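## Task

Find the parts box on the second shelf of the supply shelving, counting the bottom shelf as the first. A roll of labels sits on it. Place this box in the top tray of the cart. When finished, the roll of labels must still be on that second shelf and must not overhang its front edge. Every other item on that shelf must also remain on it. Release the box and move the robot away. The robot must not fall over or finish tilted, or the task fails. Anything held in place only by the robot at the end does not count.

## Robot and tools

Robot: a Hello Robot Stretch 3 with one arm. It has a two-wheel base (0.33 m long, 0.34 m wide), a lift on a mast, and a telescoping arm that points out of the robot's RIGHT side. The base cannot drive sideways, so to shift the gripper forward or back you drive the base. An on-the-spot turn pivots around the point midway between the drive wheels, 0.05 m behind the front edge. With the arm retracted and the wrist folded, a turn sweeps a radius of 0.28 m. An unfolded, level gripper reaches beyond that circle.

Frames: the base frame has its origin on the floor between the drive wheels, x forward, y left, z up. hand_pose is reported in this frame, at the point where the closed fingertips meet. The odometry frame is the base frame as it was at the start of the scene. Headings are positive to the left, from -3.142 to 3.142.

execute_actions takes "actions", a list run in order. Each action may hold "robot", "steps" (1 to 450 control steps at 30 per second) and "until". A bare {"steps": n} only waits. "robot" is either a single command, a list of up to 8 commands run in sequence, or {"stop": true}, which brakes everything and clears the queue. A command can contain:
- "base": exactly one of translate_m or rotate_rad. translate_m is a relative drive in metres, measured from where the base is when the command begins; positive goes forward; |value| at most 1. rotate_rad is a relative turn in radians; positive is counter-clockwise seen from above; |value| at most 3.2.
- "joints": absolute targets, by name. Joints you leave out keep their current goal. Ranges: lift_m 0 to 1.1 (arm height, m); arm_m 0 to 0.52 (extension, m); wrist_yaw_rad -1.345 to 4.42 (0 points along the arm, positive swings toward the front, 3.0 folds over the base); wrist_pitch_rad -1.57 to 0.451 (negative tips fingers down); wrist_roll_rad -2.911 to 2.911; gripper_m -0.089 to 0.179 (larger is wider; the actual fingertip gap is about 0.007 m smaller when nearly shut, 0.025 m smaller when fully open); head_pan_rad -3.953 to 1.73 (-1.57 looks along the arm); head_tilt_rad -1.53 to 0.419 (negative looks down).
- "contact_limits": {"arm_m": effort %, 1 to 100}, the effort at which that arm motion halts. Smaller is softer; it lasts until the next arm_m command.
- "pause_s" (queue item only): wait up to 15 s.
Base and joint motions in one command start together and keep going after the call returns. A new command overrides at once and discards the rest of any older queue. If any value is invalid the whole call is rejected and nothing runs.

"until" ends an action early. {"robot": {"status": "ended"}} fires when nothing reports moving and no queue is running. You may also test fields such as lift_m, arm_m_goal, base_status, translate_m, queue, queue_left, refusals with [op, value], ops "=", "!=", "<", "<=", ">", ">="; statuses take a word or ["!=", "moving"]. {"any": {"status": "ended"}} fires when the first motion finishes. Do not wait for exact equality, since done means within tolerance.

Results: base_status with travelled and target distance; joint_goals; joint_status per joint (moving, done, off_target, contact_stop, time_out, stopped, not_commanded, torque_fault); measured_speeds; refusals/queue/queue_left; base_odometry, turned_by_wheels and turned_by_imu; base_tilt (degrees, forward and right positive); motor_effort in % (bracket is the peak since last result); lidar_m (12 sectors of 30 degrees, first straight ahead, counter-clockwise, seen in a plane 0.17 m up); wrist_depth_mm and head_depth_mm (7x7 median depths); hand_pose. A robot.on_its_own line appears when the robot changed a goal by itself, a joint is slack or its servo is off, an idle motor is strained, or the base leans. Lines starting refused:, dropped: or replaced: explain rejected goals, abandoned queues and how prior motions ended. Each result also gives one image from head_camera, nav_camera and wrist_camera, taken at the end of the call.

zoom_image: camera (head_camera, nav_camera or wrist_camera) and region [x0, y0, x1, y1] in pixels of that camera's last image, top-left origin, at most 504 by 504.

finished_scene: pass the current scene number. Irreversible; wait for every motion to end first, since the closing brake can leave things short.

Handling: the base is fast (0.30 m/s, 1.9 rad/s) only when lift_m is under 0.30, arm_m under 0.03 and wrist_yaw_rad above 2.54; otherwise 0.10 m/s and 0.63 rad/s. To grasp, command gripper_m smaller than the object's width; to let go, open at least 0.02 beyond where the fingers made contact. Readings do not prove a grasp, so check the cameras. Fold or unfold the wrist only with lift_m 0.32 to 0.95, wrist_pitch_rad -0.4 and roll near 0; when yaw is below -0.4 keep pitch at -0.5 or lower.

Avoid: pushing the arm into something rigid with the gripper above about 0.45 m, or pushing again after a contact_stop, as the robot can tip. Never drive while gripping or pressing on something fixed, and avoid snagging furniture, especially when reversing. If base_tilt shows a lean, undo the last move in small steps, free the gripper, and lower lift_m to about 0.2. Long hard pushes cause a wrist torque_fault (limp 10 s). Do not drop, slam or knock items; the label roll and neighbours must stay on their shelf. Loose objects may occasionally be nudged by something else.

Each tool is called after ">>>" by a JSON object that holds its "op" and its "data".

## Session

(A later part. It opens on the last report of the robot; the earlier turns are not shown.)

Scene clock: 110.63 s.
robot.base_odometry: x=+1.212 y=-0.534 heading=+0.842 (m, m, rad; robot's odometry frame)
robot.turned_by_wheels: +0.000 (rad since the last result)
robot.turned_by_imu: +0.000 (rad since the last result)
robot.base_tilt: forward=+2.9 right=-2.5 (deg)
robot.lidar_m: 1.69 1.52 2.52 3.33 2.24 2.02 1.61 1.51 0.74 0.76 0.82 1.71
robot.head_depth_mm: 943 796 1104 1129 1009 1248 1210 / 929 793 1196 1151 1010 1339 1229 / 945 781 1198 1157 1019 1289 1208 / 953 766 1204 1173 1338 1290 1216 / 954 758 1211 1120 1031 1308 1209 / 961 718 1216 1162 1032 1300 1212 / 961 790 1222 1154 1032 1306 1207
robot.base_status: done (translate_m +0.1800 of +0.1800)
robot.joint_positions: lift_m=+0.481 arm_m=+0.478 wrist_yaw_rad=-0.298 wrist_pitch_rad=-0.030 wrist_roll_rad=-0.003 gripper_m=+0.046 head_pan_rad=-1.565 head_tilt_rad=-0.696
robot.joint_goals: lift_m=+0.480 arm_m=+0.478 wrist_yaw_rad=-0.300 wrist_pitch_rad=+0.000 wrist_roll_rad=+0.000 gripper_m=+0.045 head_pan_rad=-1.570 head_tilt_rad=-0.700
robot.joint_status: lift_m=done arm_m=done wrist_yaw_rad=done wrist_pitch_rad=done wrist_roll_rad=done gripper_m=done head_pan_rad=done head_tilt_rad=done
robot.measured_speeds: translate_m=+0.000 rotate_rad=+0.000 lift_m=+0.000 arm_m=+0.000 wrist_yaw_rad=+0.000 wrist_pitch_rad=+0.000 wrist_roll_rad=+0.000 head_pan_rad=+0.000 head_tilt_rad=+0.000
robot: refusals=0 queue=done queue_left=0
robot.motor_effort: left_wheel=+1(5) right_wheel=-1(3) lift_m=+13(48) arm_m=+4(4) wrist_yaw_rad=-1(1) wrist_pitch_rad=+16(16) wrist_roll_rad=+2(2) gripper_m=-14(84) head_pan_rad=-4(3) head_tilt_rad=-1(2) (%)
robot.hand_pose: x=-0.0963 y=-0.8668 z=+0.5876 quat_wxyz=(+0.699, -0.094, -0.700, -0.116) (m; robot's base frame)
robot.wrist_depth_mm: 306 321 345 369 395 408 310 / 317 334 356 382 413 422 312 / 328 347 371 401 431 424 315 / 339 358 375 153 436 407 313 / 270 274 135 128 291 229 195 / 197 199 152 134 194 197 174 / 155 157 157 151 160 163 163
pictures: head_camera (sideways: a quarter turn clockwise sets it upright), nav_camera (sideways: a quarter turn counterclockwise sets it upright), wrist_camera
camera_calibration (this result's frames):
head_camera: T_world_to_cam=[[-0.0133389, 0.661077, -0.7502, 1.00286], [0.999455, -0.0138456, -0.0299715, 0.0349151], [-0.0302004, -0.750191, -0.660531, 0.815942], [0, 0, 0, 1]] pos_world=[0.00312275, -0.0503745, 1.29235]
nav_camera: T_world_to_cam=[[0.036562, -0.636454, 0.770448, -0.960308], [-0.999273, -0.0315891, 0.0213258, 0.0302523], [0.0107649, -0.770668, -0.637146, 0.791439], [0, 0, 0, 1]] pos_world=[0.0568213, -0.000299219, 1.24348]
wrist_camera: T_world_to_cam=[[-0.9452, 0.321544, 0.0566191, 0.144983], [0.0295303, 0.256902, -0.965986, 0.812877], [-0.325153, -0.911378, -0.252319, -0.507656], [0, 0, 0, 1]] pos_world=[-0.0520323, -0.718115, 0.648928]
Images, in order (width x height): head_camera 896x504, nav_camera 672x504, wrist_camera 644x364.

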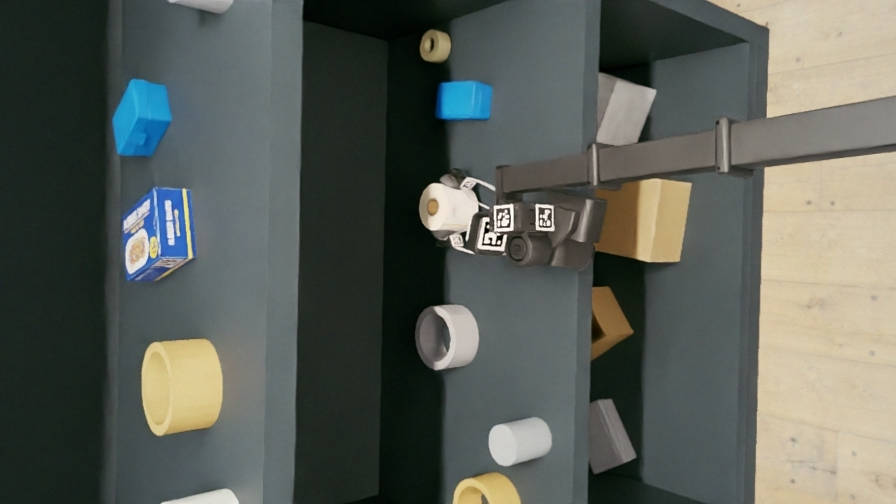

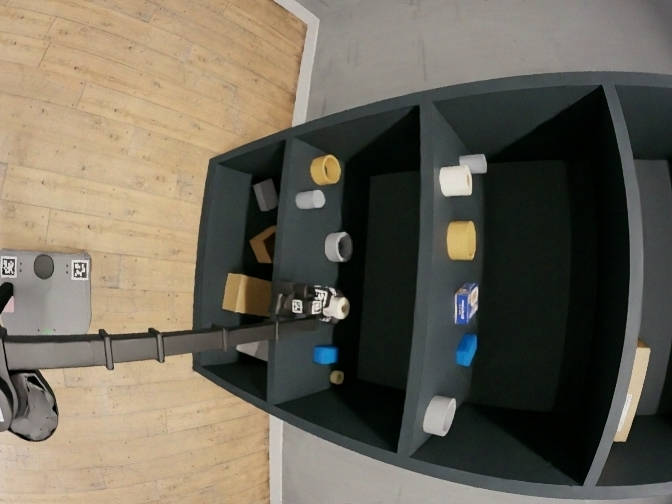

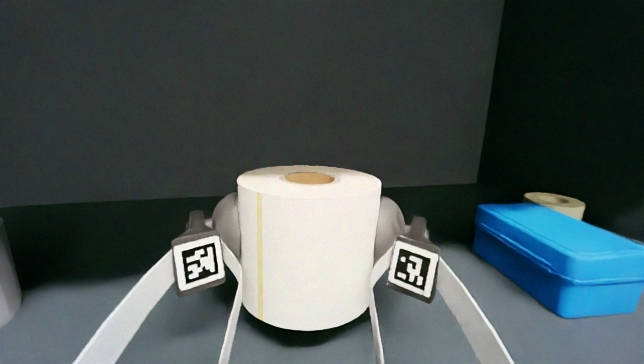

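>>> {"op": "execute_actions", "data": {"actions": [{"robot":[{"joints":{"lift_m":0.468,"wrist_pitch_rad":-0.08}}],"steps":100,"until":{"robot":{"status":"ended"}}}]}}

Scene clock: 116.77 s.
robot.base_odometry: x=+1.212 y=-0.534 heading=+0.842 (m, m, rad; robot's odometry frame)
robot.turned_by_wheels: +0.000 (rad since the last result)
robot.turned_by_imu: +0.000 (rad since the last result)
robot.base_tilt: forward=+2.9 right=-2.6 (deg)
robot.lidar_m: 1.69 1.52 2.53 3.32 2.23 2.01 1.61 1.51 0.74 0.76 0.81 1.71
robot.head_depth_mm: 942 799 1102 1122 1004 1253 1213 / 934 798 1191 1156 1013 1329 1224 / 950 784 1200 1164 1032 1281 1213 / 953 772 1208 1198 1350 1296 1214 / 957 753 1214 1119 1031 1308 1203 / 960 719 1219 1159 1034 1309 1208 / 962 794 1218 1153 1032 1303 1213
robot.base_status: done (translate_m +0.1800 of +0.1800)
robot.joint_positions: lift_m=+0.472 arm_m=+0.478 wrist_yaw_rad=-0.299 wrist_pitch_rad=-0.067 wrist_roll_rad=-0.009 gripper_m=+0.046 head_pan_rad=-1.565 head_tilt_rad=-0.696
robot.joint_goals: lift_m=+0.472 arm_m=+0.478 wrist_yaw_rad=-0.300 wrist_pitch_rad=-0.080 wrist_roll_rad=+0.000 gripper_m=+0.045 head_pan_rad=-1.570 head_tilt_rad=-0.700
robot.joint_status: lift_m=contact_stop arm_m=done wrist_yaw_rad=done wrist_pitch_rad=done wrist_roll_rad=done gripper_m=done head_pan_rad=done head_tilt_rad=done
robot.measured_speeds: translate_m=+0.000 rotate_rad=+0.000 lift_m=+0.000 arm_m=+0.000 wrist_yaw_rad=+0.000 wrist_pitch_rad=+0.000 wrist_roll_rad=+0.000 head_pan_rad=+0.000 head_tilt_rad=+0.000
robot: refusals=0 queue=dropped queue_left=0
robot.on_its_own: lift_m is slack since a contact_stop, until your next command for it
robot.motor_effort: left_wheel=+3(3) right_wheel=-4(5) lift_m=+29(28) arm_m=+4(4) wrist_yaw_rad=+0(1) wrist_pitch_rad=-6(18) wrist_roll_rad=+5(6) gripper_m=-13(14) head_pan_rad=-3(3) head_tilt_rad=-1(2) (%)
robot.hand_pose: x=-0.0963 y=-0.8654 z=+0.5692 quat_wxyz=(+0.699, -0.081, -0.699, -0.129) (m; robot's base frame)
robot.wrist_depth_mm: 305 320 342 366 392 407 311 / 315 333 354 383 411 426 313 / 328 346 373 399 434 426 314 / 333 351 330 153 392 373 303 / 229 233 135 128 248 217 172 / 171 172 152 134 171 183 175 / 139 137 139 137 142 143 145
pictures: head_camera (sideways: a quarter turn clockwise sets it upright), nav_camera (sideways: a quarter turn counterclockwise sets it upright), wrist_camera
camera_calibration (this result's frames):
head_camera: T_world_to_cam=[[-0.013339, 0.661077, -0.7502, 1.00286], [0.999455, -0.0138455, -0.0299715, 0.0349151], [-0.0302003, -0.750191, -0.660531, 0.815942], [0, 0, 0, 1]] pos_world=[0.00312275, -0.0503745, 1.29235]
nav_camera: T_world_to_cam=[[0.0365621, -0.636454, 0.770448, -0.960308], [-0.999273, -0.0315892, 0.0213258, 0.0302523], [0.010765, -0.770668, -0.637146, 0.791439], [0, 0, 0, 1]] pos_world=[0.0568213, -0.000299213, 1.24348]
wrist_camera: T_world_to_cam=[[-0.945153, 0.320341, 0.0637714, 0.140524], [0.0347013, 0.292619, -0.955599, 0.820213], [-0.324778, -0.900975, -0.287686, -0.481842], [0, 0, 0, 1]] pos_world=[-0.0521379, -0.719153, 0.636214]
Images, in order (width x height): head_camera 896x504, nav_camera 672x504, wrist_camera 644x364.

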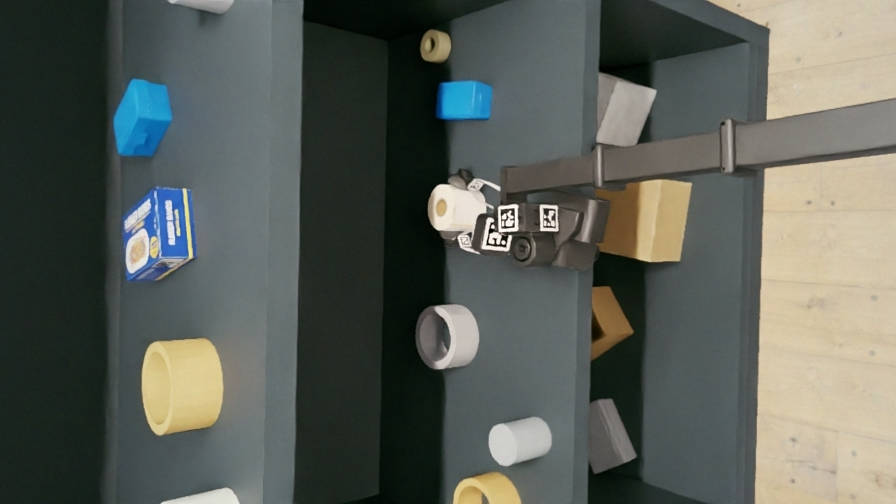

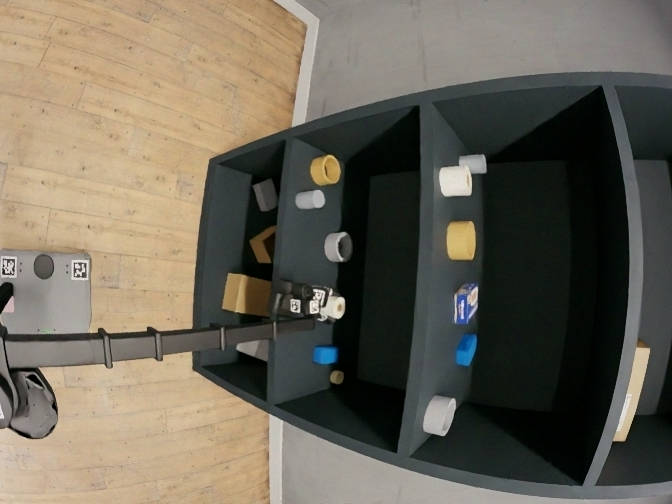

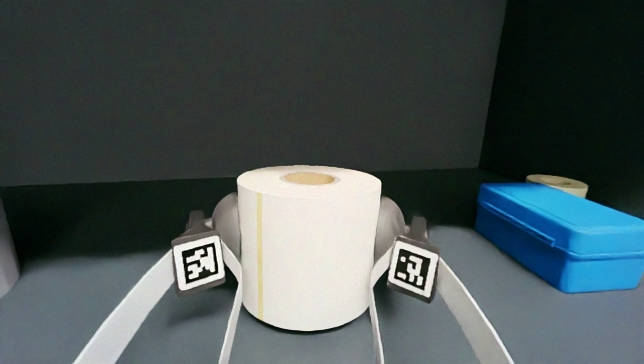

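>>> {"op": "execute_actions", "data": {"actions": [{"robot":[{"joints":{"lift_m":0.476,"wrist_pitch_rad":-0.05,"gripper_m":0.12}},{"joints":{"lift_m":0.49}},{"joints":{"arm_m":0.36}},{"base":{"translate_m":-0.207},"joints":{"wrist_yaw_rad":-0.15,"wrist_pitch_rad":-0.15,"lift_m":0.495,"gripper_m":0.115}}],"steps":450,"until":{"robot":{"status":"ended"}}}]}}

Scene clock: 150.43 s.
robot.base_odometry: x=+1.074 y=-0.689 heading=+0.842 (m, m, rad; robot's odometry frame)
robot.turned_by_wheels: +0.000 (rad since the last result)
robot.turned_by_imu: +0.000 (rad since the last result)
robot.base_tilt: forward=+2.9 right=-2.5 (deg)
robot.lidar_m: 1.90 1.72 2.65 3.35 1.95 1.86 1.40 1.50 0.66 0.74 0.94 0.97
robot.head_depth_mm: 555 601 1146 1408 1567 1388 1212 / 885 718 697 823 984 1364 1209 / 936 708 1194 1156 1008 1277 1215 / 940 797 1196 1163 1030 1276 1216 / 939 791 1197 1123 1007 1281 1212 / 948 763 1204 1155 1008 1307 1219 / 949 774 1209 1118 1005 1307 1205
robot.base_status: done (translate_m -0.2070 of -0.2070)
robot.joint_positions: lift_m=+0.494 arm_m=+0.360 wrist_yaw_rad=-0.153 wrist_pitch_rad=-0.166 wrist_roll_rad=-0.003 gripper_m=+0.115 head_pan_rad=-1.565 head_tilt_rad=-0.696
robot.joint_goals: lift_m=+0.495 arm_m=+0.360 wrist_yaw_rad=-0.150 wrist_pitch_rad=-0.150 wrist_roll_rad=+0.000 gripper_m=+0.115 head_pan_rad=-1.570 head_tilt_rad=-0.700
robot.joint_status: lift_m=done arm_m=done wrist_yaw_rad=done wrist_pitch_rad=done wrist_roll_rad=done gripper_m=done head_pan_rad=done head_tilt_rad=done
robot.measured_speeds: translate_m=+0.000 rotate_rad=+0.000 lift_m=+0.000 arm_m=+0.000 wrist_yaw_rad=+0.000 wrist_pitch_rad=+0.000 wrist_roll_rad=+0.000 head_pan_rad=+0.000 head_tilt_rad=+0.000
robot: refusals=0 queue=done queue_left=0
robot.motor_effort: left_wheel=+1(6) right_wheel=-1(6) lift_m=+44(45) arm_m=-4(4) wrist_yaw_rad=+2(4) wrist_pitch_rad=+8(12) wrist_roll_rad=+2(5) gripper_m=+0(79) head_pan_rad=-3(3) head_tilt_rad=-1(2) (%)
robot.hand_pose: x=-0.0595 y=-0.7512 z=+0.5670 quat_wxyz=(+0.699, +0.005, -0.706, -0.113) (m; robot's base frame)
robot.wrist_depth_mm: 410 420 433 443 360 208 146 / 432 445 456 472 362 209 147 / 242 459 472 487 343 210 147 / 214 277 280 247 302 211 148 / 210 224 217 220 235 201 148 / 165 157 168 170 168 175 149 / - 136 138 139 140 141 137
pictures: head_camera (sideways: a quarter turn clockwise sets it upright), nav_camera (sideways: a quarter turn counterclockwise sets it upright), wrist_camera
camera_calibration (this result's frames):
head_camera: T_world_to_cam=[[-0.0133388, 0.661077, -0.7502, 1.00286], [0.999455, -0.0138457, -0.0299715, 0.0349152], [-0.0302005, -0.750191, -0.660532, 0.815942], [0, 0, 0, 1]] pos_world=[0.00312274, -0.0503745, 1.29235]
nav_camera: T_world_to_cam=[[0.0365619, -0.636454, 0.770448, -0.960308], [-0.999273, -0.031589, 0.0213258, 0.0302523], [0.0107648, -0.770668, -0.637146, 0.791439], [0, 0, 0, 1]] pos_world=[0.0568213, -0.000299215, 1.24348]
wrist_camera: T_world_to_cam=[[-0.982781, 0.174546, 0.0606198, 0.0288855], [0.0114871, 0.385159, -0.922779, 0.832934], [-0.184416, -0.906193, -0.380532, -0.310515], [0, 0, 0, 1]] pos_world=[-0.0384437, -0.60724, 0.648702]
Images, in order (width x height): head_camera 896x504, nav_camera 672x504, wrist_camera 644x364.

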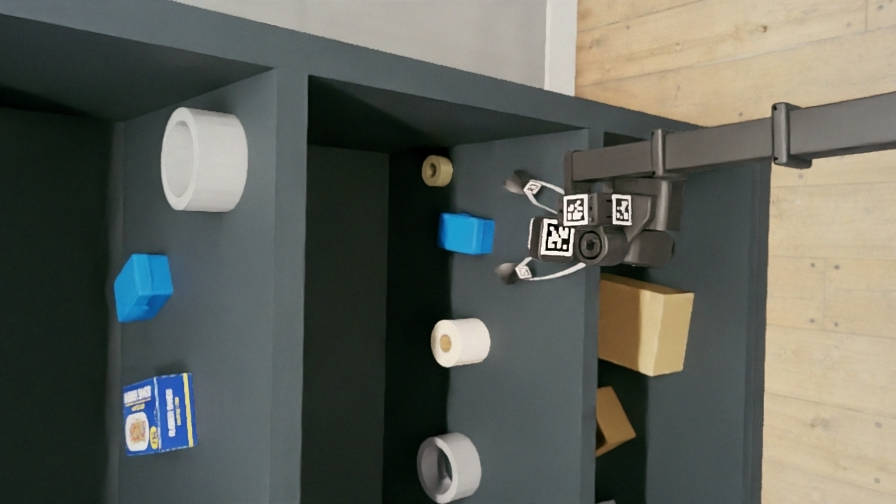

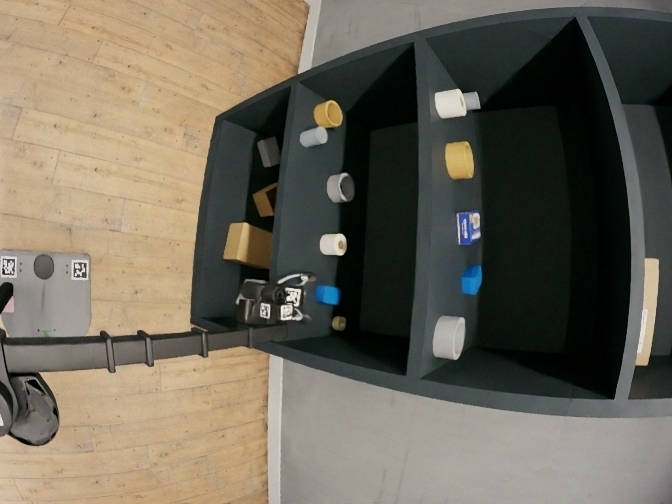

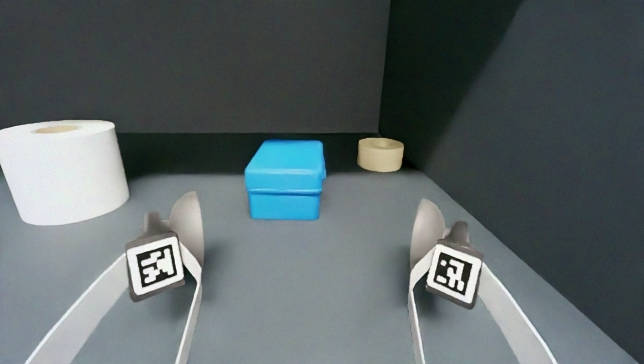

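>>> {"op": "execute_actions", "data": {"actions": [{"robot":[{"joints":{"arm_m":0.452,"lift_m":0.49}}],"steps":450,"until":{"robot":{"status":"ended"}}}]}}

Scene clock: 159.43 s.
robot.base_odometry: x=+1.074 y=-0.689 heading=+0.842 (m, m, rad; robot's odometry frame)
robot.turned_by_wheels: +0.000 (rad since the last result)
robot.turned_by_imu: +0.000 (rad since the last result)
robot.base_tilt: forward=+2.9 right=-2.5 (deg)
robot.lidar_m: 1.90 1.71 2.66 3.36 1.95 1.86 1.40 1.50 0.66 0.73 0.94 0.97
robot.head_depth_mm: 555 601 1140 1407 1580 1394 1208 / 882 715 697 823 979 1362 1226 / 940 706 1187 1156 - 1313 1216 / 938 795 1192 1190 1341 1308 1209 / 943 796 1196 1130 1001 1281 1211 / 952 765 1201 1152 1005 1311 1209 / 944 780 1210 1113 1002 1299 1215
robot.base_status: done (translate_m -0.2070 of -0.2070)
robot.joint_positions: lift_m=+0.491 arm_m=+0.452 wrist_yaw_rad=-0.153 wrist_pitch_rad=-0.166 wrist_roll_rad=-0.003 gripper_m=+0.115 head_pan_rad=-1.565 head_tilt_rad=-0.696
robot.joint_goals: lift_m=+0.490 arm_m=+0.452 wrist_yaw_rad=-0.150 wrist_pitch_rad=-0.150 wrist_roll_rad=+0.000 gripper_m=+0.115 head_pan_rad=-1.570 head_tilt_rad=-0.700
robot.joint_status: lift_m=done arm_m=done wrist_yaw_rad=done wrist_pitch_rad=done wrist_roll_rad=done gripper_m=done head_pan_rad=done head_tilt_rad=done
robot.measured_speeds: translate_m=+0.000 rotate_rad=+0.000 lift_m=+0.000 arm_m=+0.000 wrist_yaw_rad=+0.000 wrist_pitch_rad=+0.000 wrist_roll_rad=+0.000 head_pan_rad=+0.000 head_tilt_rad=+0.000
robot: refusals=0 queue=done queue_left=0
robot.motor_effort: left_wheel=+1(1) right_wheel=-1(1) lift_m=+13(45) arm_m=+4(3) wrist_yaw_rad=+2(2) wrist_pitch_rad=+9(9) wrist_roll_rad=+2(2) gripper_m=+0(1) head_pan_rad=-4(4) head_tilt_rad=-1(1) (%)
robot.hand_pose: x=-0.0593 y=-0.8424 z=+0.5633 quat_wxyz=(+0.699, +0.005, -0.706, -0.113) (m; robot's base frame)
robot.wrist_depth_mm: 332 342 351 359 360 216 152 / 352 361 369 382 377 217 152 / 369 377 388 401 380 218 153 / 283 288 293 207 269 218 153 / 189 217 154 138 227 204 153 / 159 151 150 147 162 169 154 / - 132 133 134 135 137 137
pictures: head_camera (sideways: a quarter turn clockwise sets it upright), nav_camera (sideways: a quarter turn counterclockwise sets it upright), wrist_camera
camera_calibration (this result's frames):
head_camera: T_world_to_cam=[[-0.0133389, 0.661077, -0.7502, 1.00286], [0.999455, -0.0138456, -0.0299715, 0.0349151], [-0.0302004, -0.750191, -0.660532, 0.815942], [0, 0, 0, 1]] pos_world=[0.00312275, -0.0503745, 1.29235]
nav_camera: T_world_to_cam=[[0.036562, -0.636454, 0.770448, -0.960308], [-0.999273, -0.0315891, 0.0213258, 0.0302523], [0.0107649, -0.770668, -0.637146, 0.791439], [0, 0, 0, 1]] pos_world=[0.0568213, -0.000299212, 1.24348]
wrist_camera: T_world_to_cam=[[-0.982915, 0.173847, 0.0604554, 0.0447155], [0.0114855, 0.385748, -0.922533, 0.865027], [-0.183701, -0.906077, -0.381155, -0.394121], [0, 0, 0, 1]] pos_world=[-0.0383839, -0.69856, 0.645091]
Images, in order (width x height): head_camera 896x504, nav_camera 672x504, wrist_camera 644x364.

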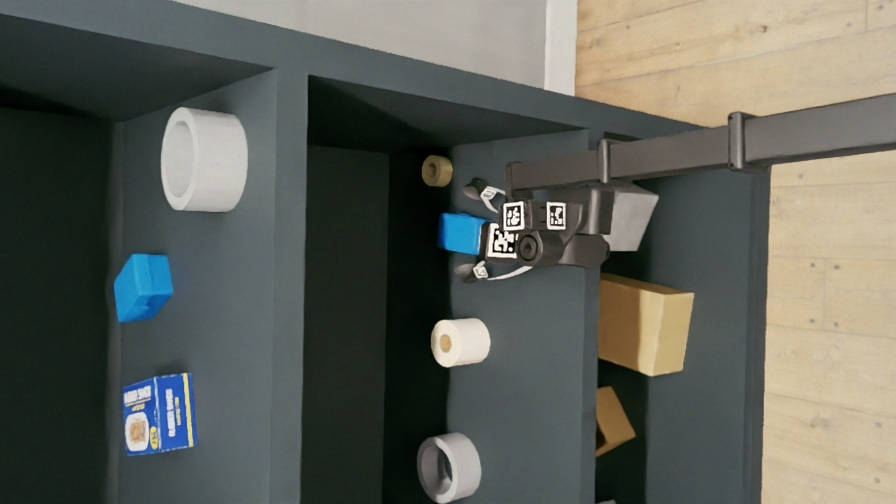

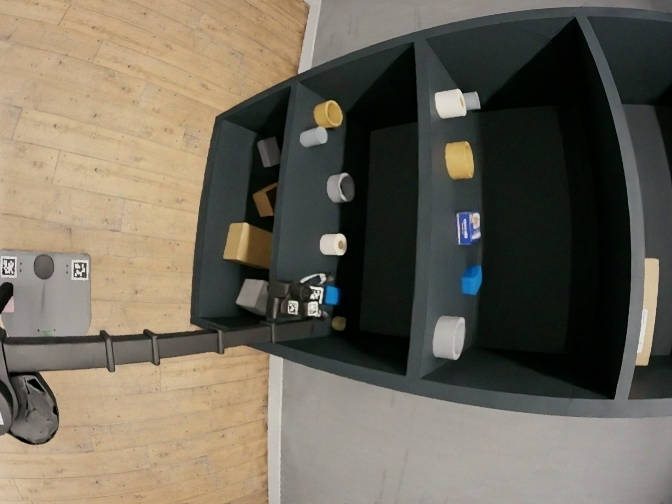

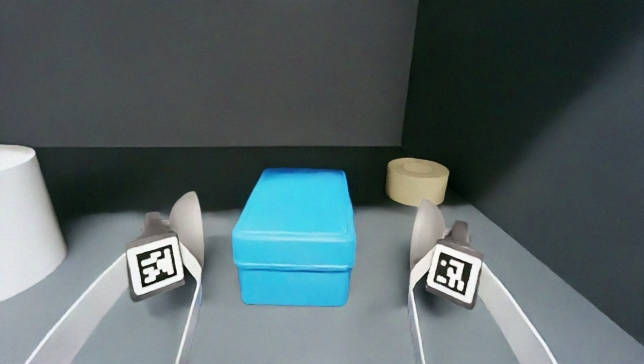

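>>> {"op": "execute_actions", "data": {"actions": [{"robot":[{"joints":{"arm_m":0.48}},{"joints":{"gripper_m":0.045}},{"pause_s":0.5},{"joints":{"lift_m":0.525}}],"steps":450,"until":{"robot":{"status":"ended"}}}]}}

Scene clock: 168.27 s.
robot.base_odometry: x=+1.074 y=-0.689 heading=+0.842 (m, m, rad; robot's odometry frame)
robot.turned_by_wheels: +0.000 (rad since the last result)
robot.turned_by_imu: +0.000 (rad since the last result)
robot.base_tilt: forward=+2.9 right=-2.6 (deg)
robot.lidar_m: 1.90 1.71 2.66 3.33 1.95 1.85 1.40 1.50 0.66 0.74 0.94 0.96
robot.head_depth_mm: 556 599 1143 1393 1577 1386 1217 / 884 716 697 825 977 1394 1239 / 941 706 1186 1192 1302 1306 1208 / 938 797 1191 1193 1021 1305 1212 / 945 794 1206 1125 1008 1276 1206 / 947 767 1201 1158 1004 1299 1208 / 952 774 1204 1116 1005 1312 1210
robot.base_status: done (translate_m -0.2070 of -0.2070)
robot.joint_positions: lift_m=+0.524 arm_m=+0.480 wrist_yaw_rad=-0.153 wrist_pitch_rad=-0.171 wrist_roll_rad=-0.003 gripper_m=+0.045 head_pan_rad=-1.565 head_tilt_rad=-0.696
robot.joint_goals: lift_m=+0.525 arm_m=+0.480 wrist_yaw_rad=-0.150 wrist_pitch_rad=-0.150 wrist_roll_rad=+0.000 gripper_m=+0.045 head_pan_rad=-1.570 head_tilt_rad=-0.700
robot.joint_status: lift_m=done arm_m=done wrist_yaw_rad=done wrist_pitch_rad=done wrist_roll_rad=done gripper_m=done head_pan_rad=done head_tilt_rad=done
robot.measured_speeds: translate_m=+0.000 rotate_rad=+0.000 lift_m=+0.000 arm_m=+0.000 wrist_yaw_rad=+0.000 wrist_pitch_rad=+0.000 wrist_roll_rad=+0.000 head_pan_rad=+0.000 head_tilt_rad=+0.000
robot: refusals=0 queue=done queue_left=0
robot.motor_effort: left_wheel=+1(1) right_wheel=-1(1) lift_m=+45(48) arm_m=+4(5) wrist_yaw_rad=+1(2) wrist_pitch_rad=+11(11) wrist_roll_rad=+2(2) gripper_m=-10(84) head_pan_rad=-3(3) head_tilt_rad=-1(1) (%)
robot.hand_pose: x=-0.0592 y=-0.8701 z=+0.5955 quat_wxyz=(+0.699, +0.007, -0.706, -0.114) (m; robot's base frame)
robot.wrist_depth_mm: 308 315 324 333 337 218 153 / 325 335 344 350 354 219 154 / 345 357 367 377 378 220 154 / 359 365 371 331 349 222 155 / 260 265 134 135 244 222 155 / 205 205 161 128 204 207 156 / 163 170 166 166 174 176 157
pictures: head_camera (sideways: a quarter turn clockwise sets it upright), nav_camera (sideways: a quarter turn counterclockwise sets it upright), wrist_camera
camera_calibration (this result's frames):
head_camera: T_world_to_cam=[[-0.0133389, 0.661077, -0.7502, 1.00286], [0.999455, -0.0138456, -0.0299715, 0.0349152], [-0.0302004, -0.750191, -0.660532, 0.815942], [0, 0, 0, 1]] pos_world=[0.00312275, -0.0503745, 1.29235]
nav_camera: T_world_to_cam=[[0.036562, -0.636454, 0.770448, -0.960308], [-0.999273, -0.0315891, 0.0213258, 0.0302523], [0.0107649, -0.770668, -0.637146, 0.791439], [0, 0, 0, 1]] pos_world=[0.0568213, -0.000299208, 1.24348]
wrist_camera: T_world_to_cam=[[-0.982973, 0.173477, 0.0605726, 0.0472486], [0.012205, 0.390564, -0.920495, 0.90843], [-0.183343, -0.904083, -0.386031, -0.402238], [0, 0, 0, 1]] pos_world=[-0.0383906, -0.726653, 0.678067]
Images, in order (width x height): head_camera 896x504, nav_camera 672x504, wrist_camera 644x364.

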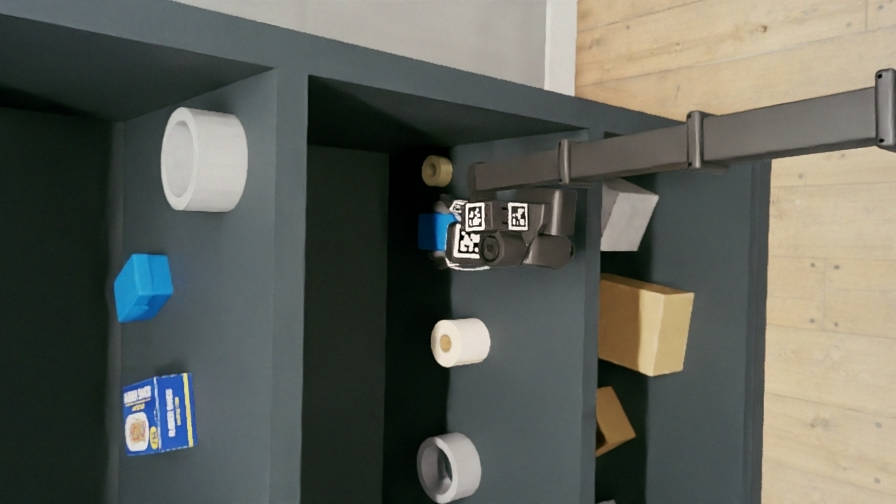

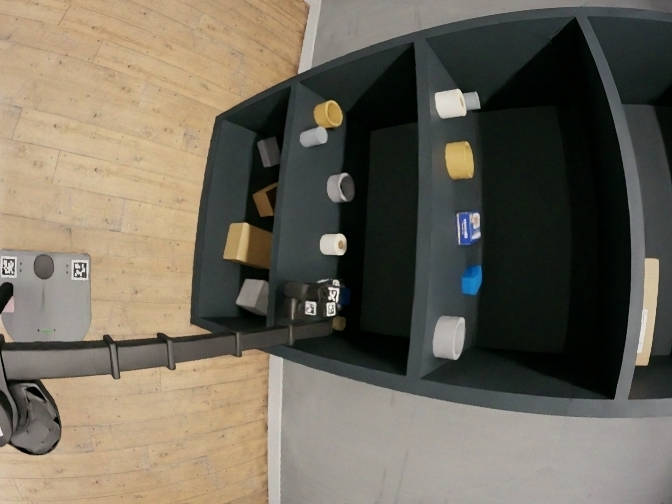

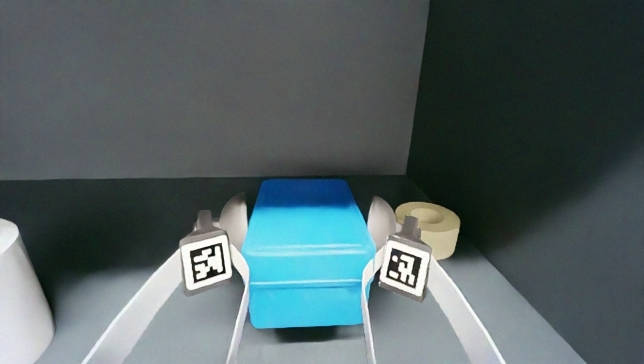

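>>> {"op": "execute_actions", "data": {"actions": [{"robot":[{"joints":{"gripper_m":0.036,"lift_m":0.54,"head_pan_rad":-2.9,"head_tilt_rad":-0.45}},{"joints":{"arm_m":0.0}}],"steps":450,"until":{"robot":{"status":"ended"}}}]}}

Scene clock: 179.87 s.
robot.base_odometry: x=+1.074 y=-0.689 heading=+0.842 (m, m, rad; robot's odometry frame)
robot.turned_by_wheels: +0.000 (rad since the last result)
robot.turned_by_imu: +0.000 (rad since the last result)
robot.base_tilt: forward=+2.9 right=-2.6 (deg)
robot.lidar_m: 1.90 1.72 2.67 3.35 1.95 1.86 1.40 1.50 0.66 0.73 0.94 0.97
robot.head_depth_mm: 1540 1673 1792 1870 1583 1671 1384 / 1593 1703 1824 1851 1642 1664 1381 / 1612 1750 1890 2048 1997 1674 1387 / 1661 1781 1945 2131 2086 1679 1371 / 1723 1852 1998 2216 2086 1661 1378 / 1765 1897 2066 2269 2108 1670 1380 / 1782 1879 1977 2062 2024 1664 1383
robot.base_status: done (translate_m -0.2070 of -0.2070)
robot.joint_positions: lift_m=+0.539 arm_m=+0.000 wrist_yaw_rad=-0.152 wrist_pitch_rad=-0.172 wrist_roll_rad=-0.003 gripper_m=+0.037 head_pan_rad=-2.893 head_tilt_rad=-0.458
robot.joint_goals: lift_m=+0.540 arm_m=+0.000 wrist_yaw_rad=-0.150 wrist_pitch_rad=-0.150 wrist_roll_rad=+0.000 gripper_m=+0.036 head_pan_rad=-2.900 head_tilt_rad=-0.450
robot.joint_status: lift_m=done arm_m=done wrist_yaw_rad=done wrist_pitch_rad=done wrist_roll_rad=done gripper_m=done head_pan_rad=done head_tilt_rad=done
robot.measured_speeds: translate_m=+0.000 rotate_rad=+0.000 lift_m=+0.000 arm_m=+0.000 wrist_yaw_rad=+0.000 wrist_pitch_rad=+0.000 wrist_roll_rad=+0.000 head_pan_rad=+0.000 head_tilt_rad=+0.000
robot: refusals=0 queue=done queue_left=0
robot.motor_effort: left_wheel=+1(0) right_wheel=-1(1) lift_m=+45(45) arm_m=-3(5) wrist_yaw_rad=+1(2) wrist_pitch_rad=+12(12) wrist_roll_rad=+2(2) gripper_m=-14(62) head_pan_rad=-4(52) head_tilt_rad=+3(16) (%)
robot.hand_pose: x=-0.0591 y=-0.3907 z=+0.6103 quat_wxyz=(+0.699, +0.008, -0.706, -0.115) (m; robot's base frame)
robot.wrist_depth_mm: 719 743 744 762 453 847 885 / 758 772 809 824 456 912 951 / 578 605 612 655 907 971 - / 406 416 424 433 988 - - / 907 955 134 135 - - - / 856 863 412 128 976 - - / 742 685 677 706 817 873 879
pictures: head_camera (sideways: a quarter turn clockwise sets it upright), nav_camera (sideways: a quarter turn counterclockwise sets it upright), wrist_camera
camera_calibration (this result's frames):
head_camera: T_world_to_cam=[[0.449108, 0.123709, -0.884872, 1.17563], [0.220432, -0.975096, -0.0244442, 0.0324798], [-0.865859, -0.184076, -0.465193, 0.566905], [0, 0, 0, 1]] pos_world=[-0.0442824, -0.00941047, 1.30479]
nav_camera: T_world_to_cam=[[-0.415669, -0.139329, 0.89878, -1.12488], [-0.265226, 0.963815, 0.0267488, 0.0187069], [-0.869985, -0.227262, -0.437582, 0.537168], [0, 0, 0, 1]] pos_world=[0.0047105, -0.0526816, 1.24558]
wrist_camera: T_world_to_cam=[[-0.983061, 0.17297, 0.0605927, -0.0368993], [0.0121501, 0.391387, -0.920146, 0.734921], [-0.182873, -0.903824, -0.386859, 0.0375014], [0, 0, 0, 1]] pos_world=[-0.0383456, -0.247362, 0.692978]
Images, in order (width x height): head_camera 896x504, nav_camera 672x504, wrist_camera 644x364.

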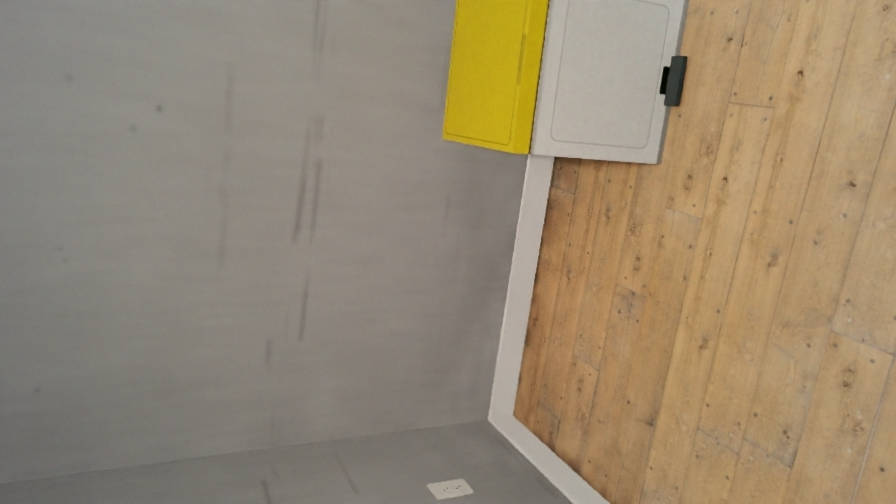

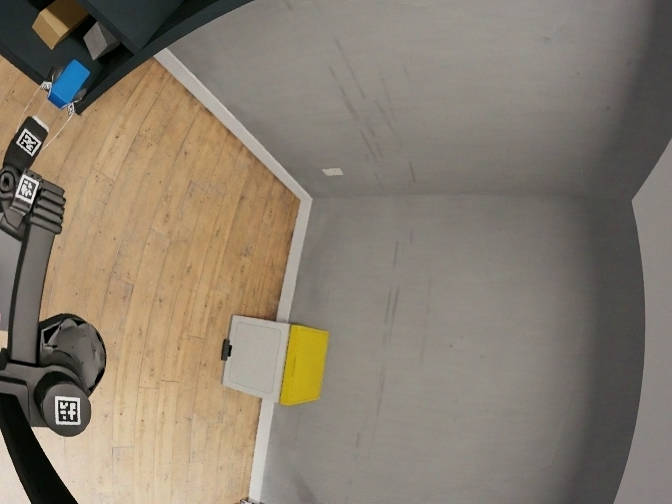

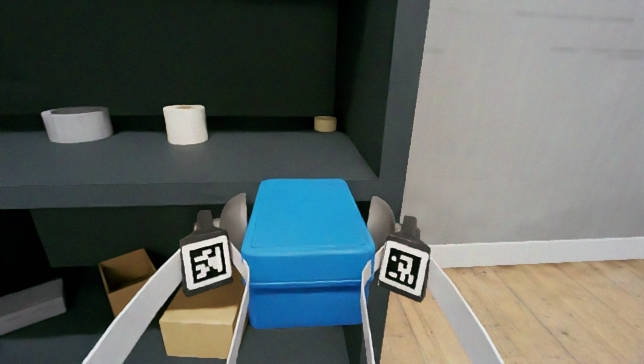

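Cart is likely just beyond the bin.

>>> {"op": "execute_actions", "data": {"actions": [{"robot":{"joints":{"head_pan_rad":-3.8,"head_tilt_rad":-0.45,"lift_m":0.9}},"steps":450,"until":{"robot":{"status":"ended"}}}]}}

Scene clock: 190.97 s.
robot.base_odometry: x=+1.074 y=-0.689 heading=+0.842 (m, m, rad; robot's odometry frame)
robot.turned_by_wheels: +0.000 (rad since the last result)
robot.turned_by_imu: +0.000 (rad since the last result)
robot.base_tilt: forward=+2.9 right=-2.6 (deg)
robot.lidar_m: 1.90 1.71 2.66 3.35 1.95 1.85 1.40 1.49 0.66 0.74 0.95 0.97
robot.head_depth_mm: 2441 2691 2898 3033 - - - / 2291 2501 2715 2733 2113 - - / 2128 2308 2331 2334 2250 - - / 1987 2156 2254 2333 - - - / 1860 2006 2148 2339 - - - / 1772 1877 2013 2202 - - - / 1664 1768 1904 2039 2100 - -
robot.base_status: done (translate_m -0.2070 of -0.2070)
robot.joint_positions: lift_m=+0.899 arm_m=+0.000 wrist_yaw_rad=-0.152 wrist_pitch_rad=-0.172 wrist_roll_rad=-0.003 gripper_m=+0.037 head_pan_rad=-3.793 head_tilt_rad=-0.458
robot.joint_goals: lift_m=+0.900 arm_m=+0.000 wrist_yaw_rad=-0.150 wrist_pitch_rad=-0.150 wrist_roll_rad=+0.000 gripper_m=+0.036 head_pan_rad=-3.800 head_tilt_rad=-0.450
robot.joint_status: lift_m=done arm_m=done wrist_yaw_rad=done wrist_pitch_rad=done wrist_roll_rad=done gripper_m=done head_pan_rad=done head_tilt_rad=done
robot.measured_speeds: translate_m=+0.000 rotate_rad=+0.000 lift_m=+0.000 arm_m=+0.000 wrist_yaw_rad=+0.000 wrist_pitch_rad=+0.000 wrist_roll_rad=+0.000 head_pan_rad=+0.000 head_tilt_rad=+0.000
robot: refusals=0 queue=done queue_left=0
robot.motor_effort: left_wheel=+0(1) right_wheel=-1(1) lift_m=+45(45) arm_m=-3(3) wrist_yaw_rad=+1(1) wrist_pitch_rad=+12(12) wrist_roll_rad=+2(2) gripper_m=-13(15) head_pan_rad=-5(52) head_tilt_rad=+1(4) (%)
robot.hand_pose: x=-0.0591 y=-0.3907 z=+0.9703 quat_wxyz=(+0.699, +0.008, -0.706, -0.115) (m; robot's base frame)
robot.wrist_depth_mm: 725 745 768 758 447 846 876 / 467 531 628 460 455 908 927 / 368 380 388 403 933 985 - / 875 886 909 547 990 - - / 903 938 134 135 - - - / 752 731 413 128 - - - / 615 619 600 592 - - -
pictures: head_camera (sideways: a quarter turn clockwise sets it upright), nav_camera (sideways: a quarter turn counterclockwise sets it upright), wrist_camera
camera_calibration (this result's frames):
head_camera: T_world_to_cam=[[0.376068, -0.274861, -0.884887, 1.17609], [-0.626751, -0.778836, -0.0244434, 0.0376465], [-0.682463, 0.563796, -0.465165, 0.56575], [0, 0, 0, 1]] pos_world=[-0.0325916, 0.033614, 1.30479]
nav_camera: T_world_to_cam=[[-0.367516, 0.238958, 0.898794, -1.12519], [0.590069, 0.80691, 0.0267495, 0.0134888], [-0.718854, 0.540181, -0.437554, 0.53621], [0, 0, 0, 1]] pos_world=[-0.0360302, -0.0316604, 1.24558]
wrist_camera: T_world_to_cam=[[-0.983062, 0.17297, 0.0605927, -0.0587129], [0.0121514, 0.391395, -0.920143, 1.06618], [-0.182872, -0.903821, -0.386867, 0.176781], [0, 0, 0, 1]] pos_world=[-0.0383456, -0.247362, 1.05298]
Images, in order (width x height): head_camera 896x504, nav_camera 672x504, wrist_camera 644x364.

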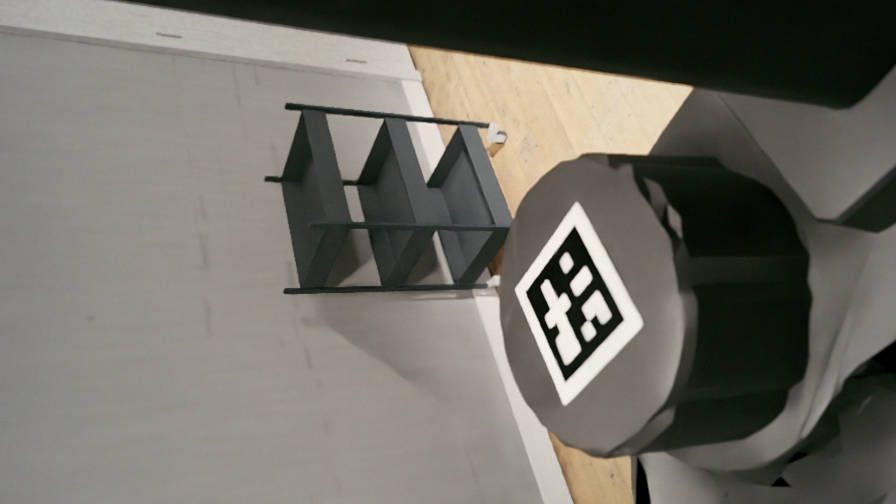

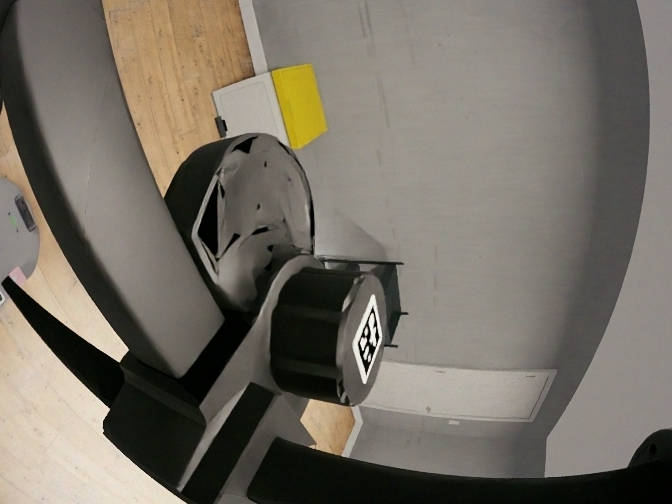

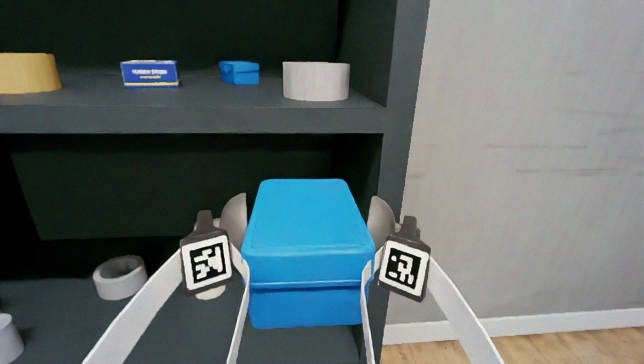

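>>> {"op": "execute_actions", "data": {"actions": [{"robot":[{"base":{"rotate_rad":-1.047},"joints":{"head_pan_rad":-3.0,"head_tilt_rad":-0.6,"wrist_yaw_rad":0}},{"base":{"translate_m":-1.0}},{"base":{"translate_m":-0.56}},{"base":{"rotate_rad":-0.524},"joints":{"head_pan_rad":-1.57,"head_tilt_rad":-0.75}}],"steps":450,"until":{"robot":{"status":"ended"}}},{"steps":300,"until":{"robot":{"status":"ended"}}}]}}

Scene clock: 233.97 s.
robot.base_odometry: x=-0.453 y=-0.371 heading=-0.729 (m, m, rad; robot's odometry frame)
robot.turned_by_wheels: -1.571 (rad since the last result)
robot.turned_by_imu: -1.595 (rad since the last result)
robot.base_tilt: forward=+2.9 right=-2.5 (deg)
robot.lidar_m: 2.18 2.07 2.51 2.46 2.58 2.14 2.34 1.37 0.62 0.60 1.07 1.20
robot.head_depth_mm: 875 980 1084 893 1479 - - / 875 990 1061 915 1144 - - / 881 986 1059 968 - - - / 874 993 1062 461 - - 1167 / 876 994 1060 938 1094 1275 1195 / 880 993 1137 1272 1494 1352 1182 / 878 998 1136 1337 1523 1347 1189
robot.base_status: done (rotate_rad -0.5239 of -0.5240)
robot.joint_positions: lift_m=+0.899 arm_m=+0.000 wrist_yaw_rad=-0.003 wrist_pitch_rad=-0.172 wrist_roll_rad=-0.003 gripper_m=+0.037 head_pan_rad=-1.577 head_tilt_rad=-0.741
robot.joint_goals: lift_m=+0.900 arm_m=+0.000 wrist_yaw_rad=+0.000 wrist_pitch_rad=-0.150 wrist_roll_rad=+0.000 gripper_m=+0.036 head_pan_rad=-1.570 head_tilt_rad=-0.750
robot.joint_status: lift_m=done arm_m=done wrist_yaw_rad=done wrist_pitch_rad=done wrist_roll_rad=done gripper_m=done head_pan_rad=done head_tilt_rad=done
robot.measured_speeds: translate_m=+0.000 rotate_rad=+0.000 lift_m=+0.000 arm_m=+0.000 wrist_yaw_rad=+0.000 wrist_pitch_rad=+0.000 wrist_roll_rad=+0.000 head_pan_rad=+0.000 head_tilt_rad=+0.000
robot: refusals=0 queue=done queue_left=0
robot.motor_effort: left_wheel=+2(9) right_wheel=-2(6) lift_m=+45(45) arm_m=-4(4) wrist_yaw_rad=+1(5) wrist_pitch_rad=+12(12) wrist_roll_rad=+2(2) gripper_m=-14(13) head_pan_rad=+4(52) head_tilt_rad=-2(11) (%)
robot.hand_pose: x=-0.0221 y=-0.3936 z=+0.9703 quat_wxyz=(+0.706, +0.060, -0.703, -0.062) (m; robot's base frame)
robot.wrist_depth_mm: 723 717 718 703 698 689 677 / 772 759 762 753 728 726 729 / 829 822 814 794 782 771 766 / 906 869 844 765 846 825 820 / 959 949 134 135 736 892 889 / - - 294 128 557 564 953 / - - - 742 743 - -
pictures: head_camera (sideways: a quarter turn clockwise sets it upright), nav_camera (sideways: a quarter turn counterclockwise sets it upright), wrist_camera
camera_calibration (this result's frames):
head_camera: T_world_to_cam=[[-0.00491648, 0.693982, -0.719975, 0.963421], [0.999214, -0.0249035, -0.0308278, 0.0360297], [-0.0393239, -0.719561, -0.693315, 0.858639], [0, 0, 0, 1]] pos_world=[0.00250027, -0.049857, 1.29006]
nav_camera: T_world_to_cam=[[0.0284378, -0.670577, 0.741295, -0.92226], [-0.999595, -0.0200992, 0.0201649, 0.0317668], [0.00137733, -0.741568, -0.670877, 0.835372], [0, 0, 0, 1]] pos_world=[0.0568304, 0.00167672, 1.24346]
wrist_camera: T_world_to_cam=[[-0.997859, 0.0246357, 0.0605927, -0.0805825], [-0.0462737, 0.38884, -0.920143, 1.06455], [-0.0462292, -0.920976, -0.386867, 0.177213], [0, 0, 0, 1]] pos_world=[-0.0229568, -0.248747, 1.05298]
Images, in order (width x height): head_camera 896x504, nav_camera 672x504, wrist_camera 644x364.

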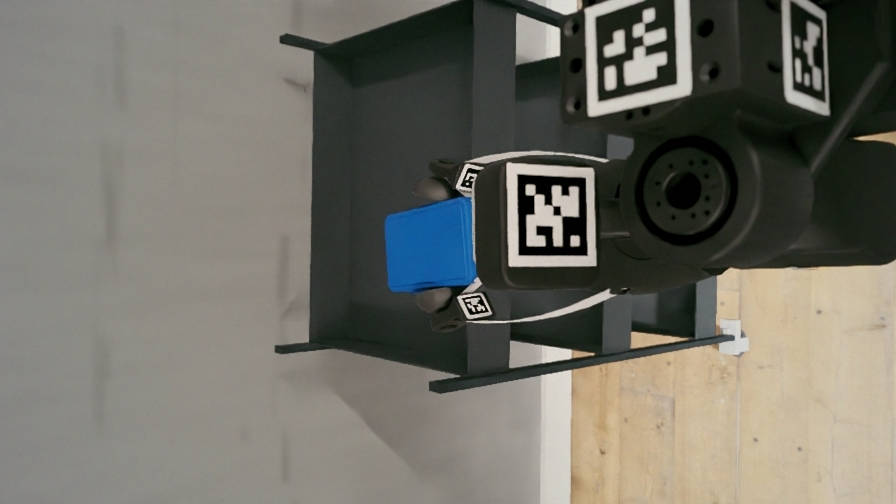

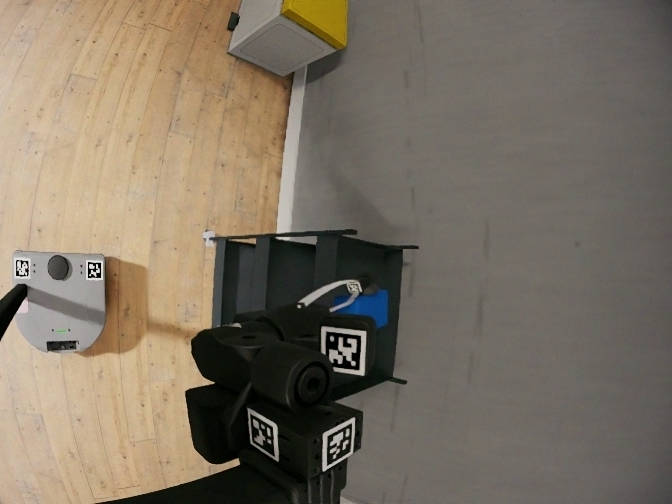

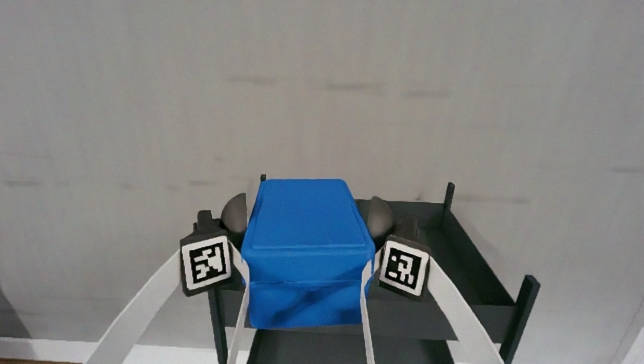

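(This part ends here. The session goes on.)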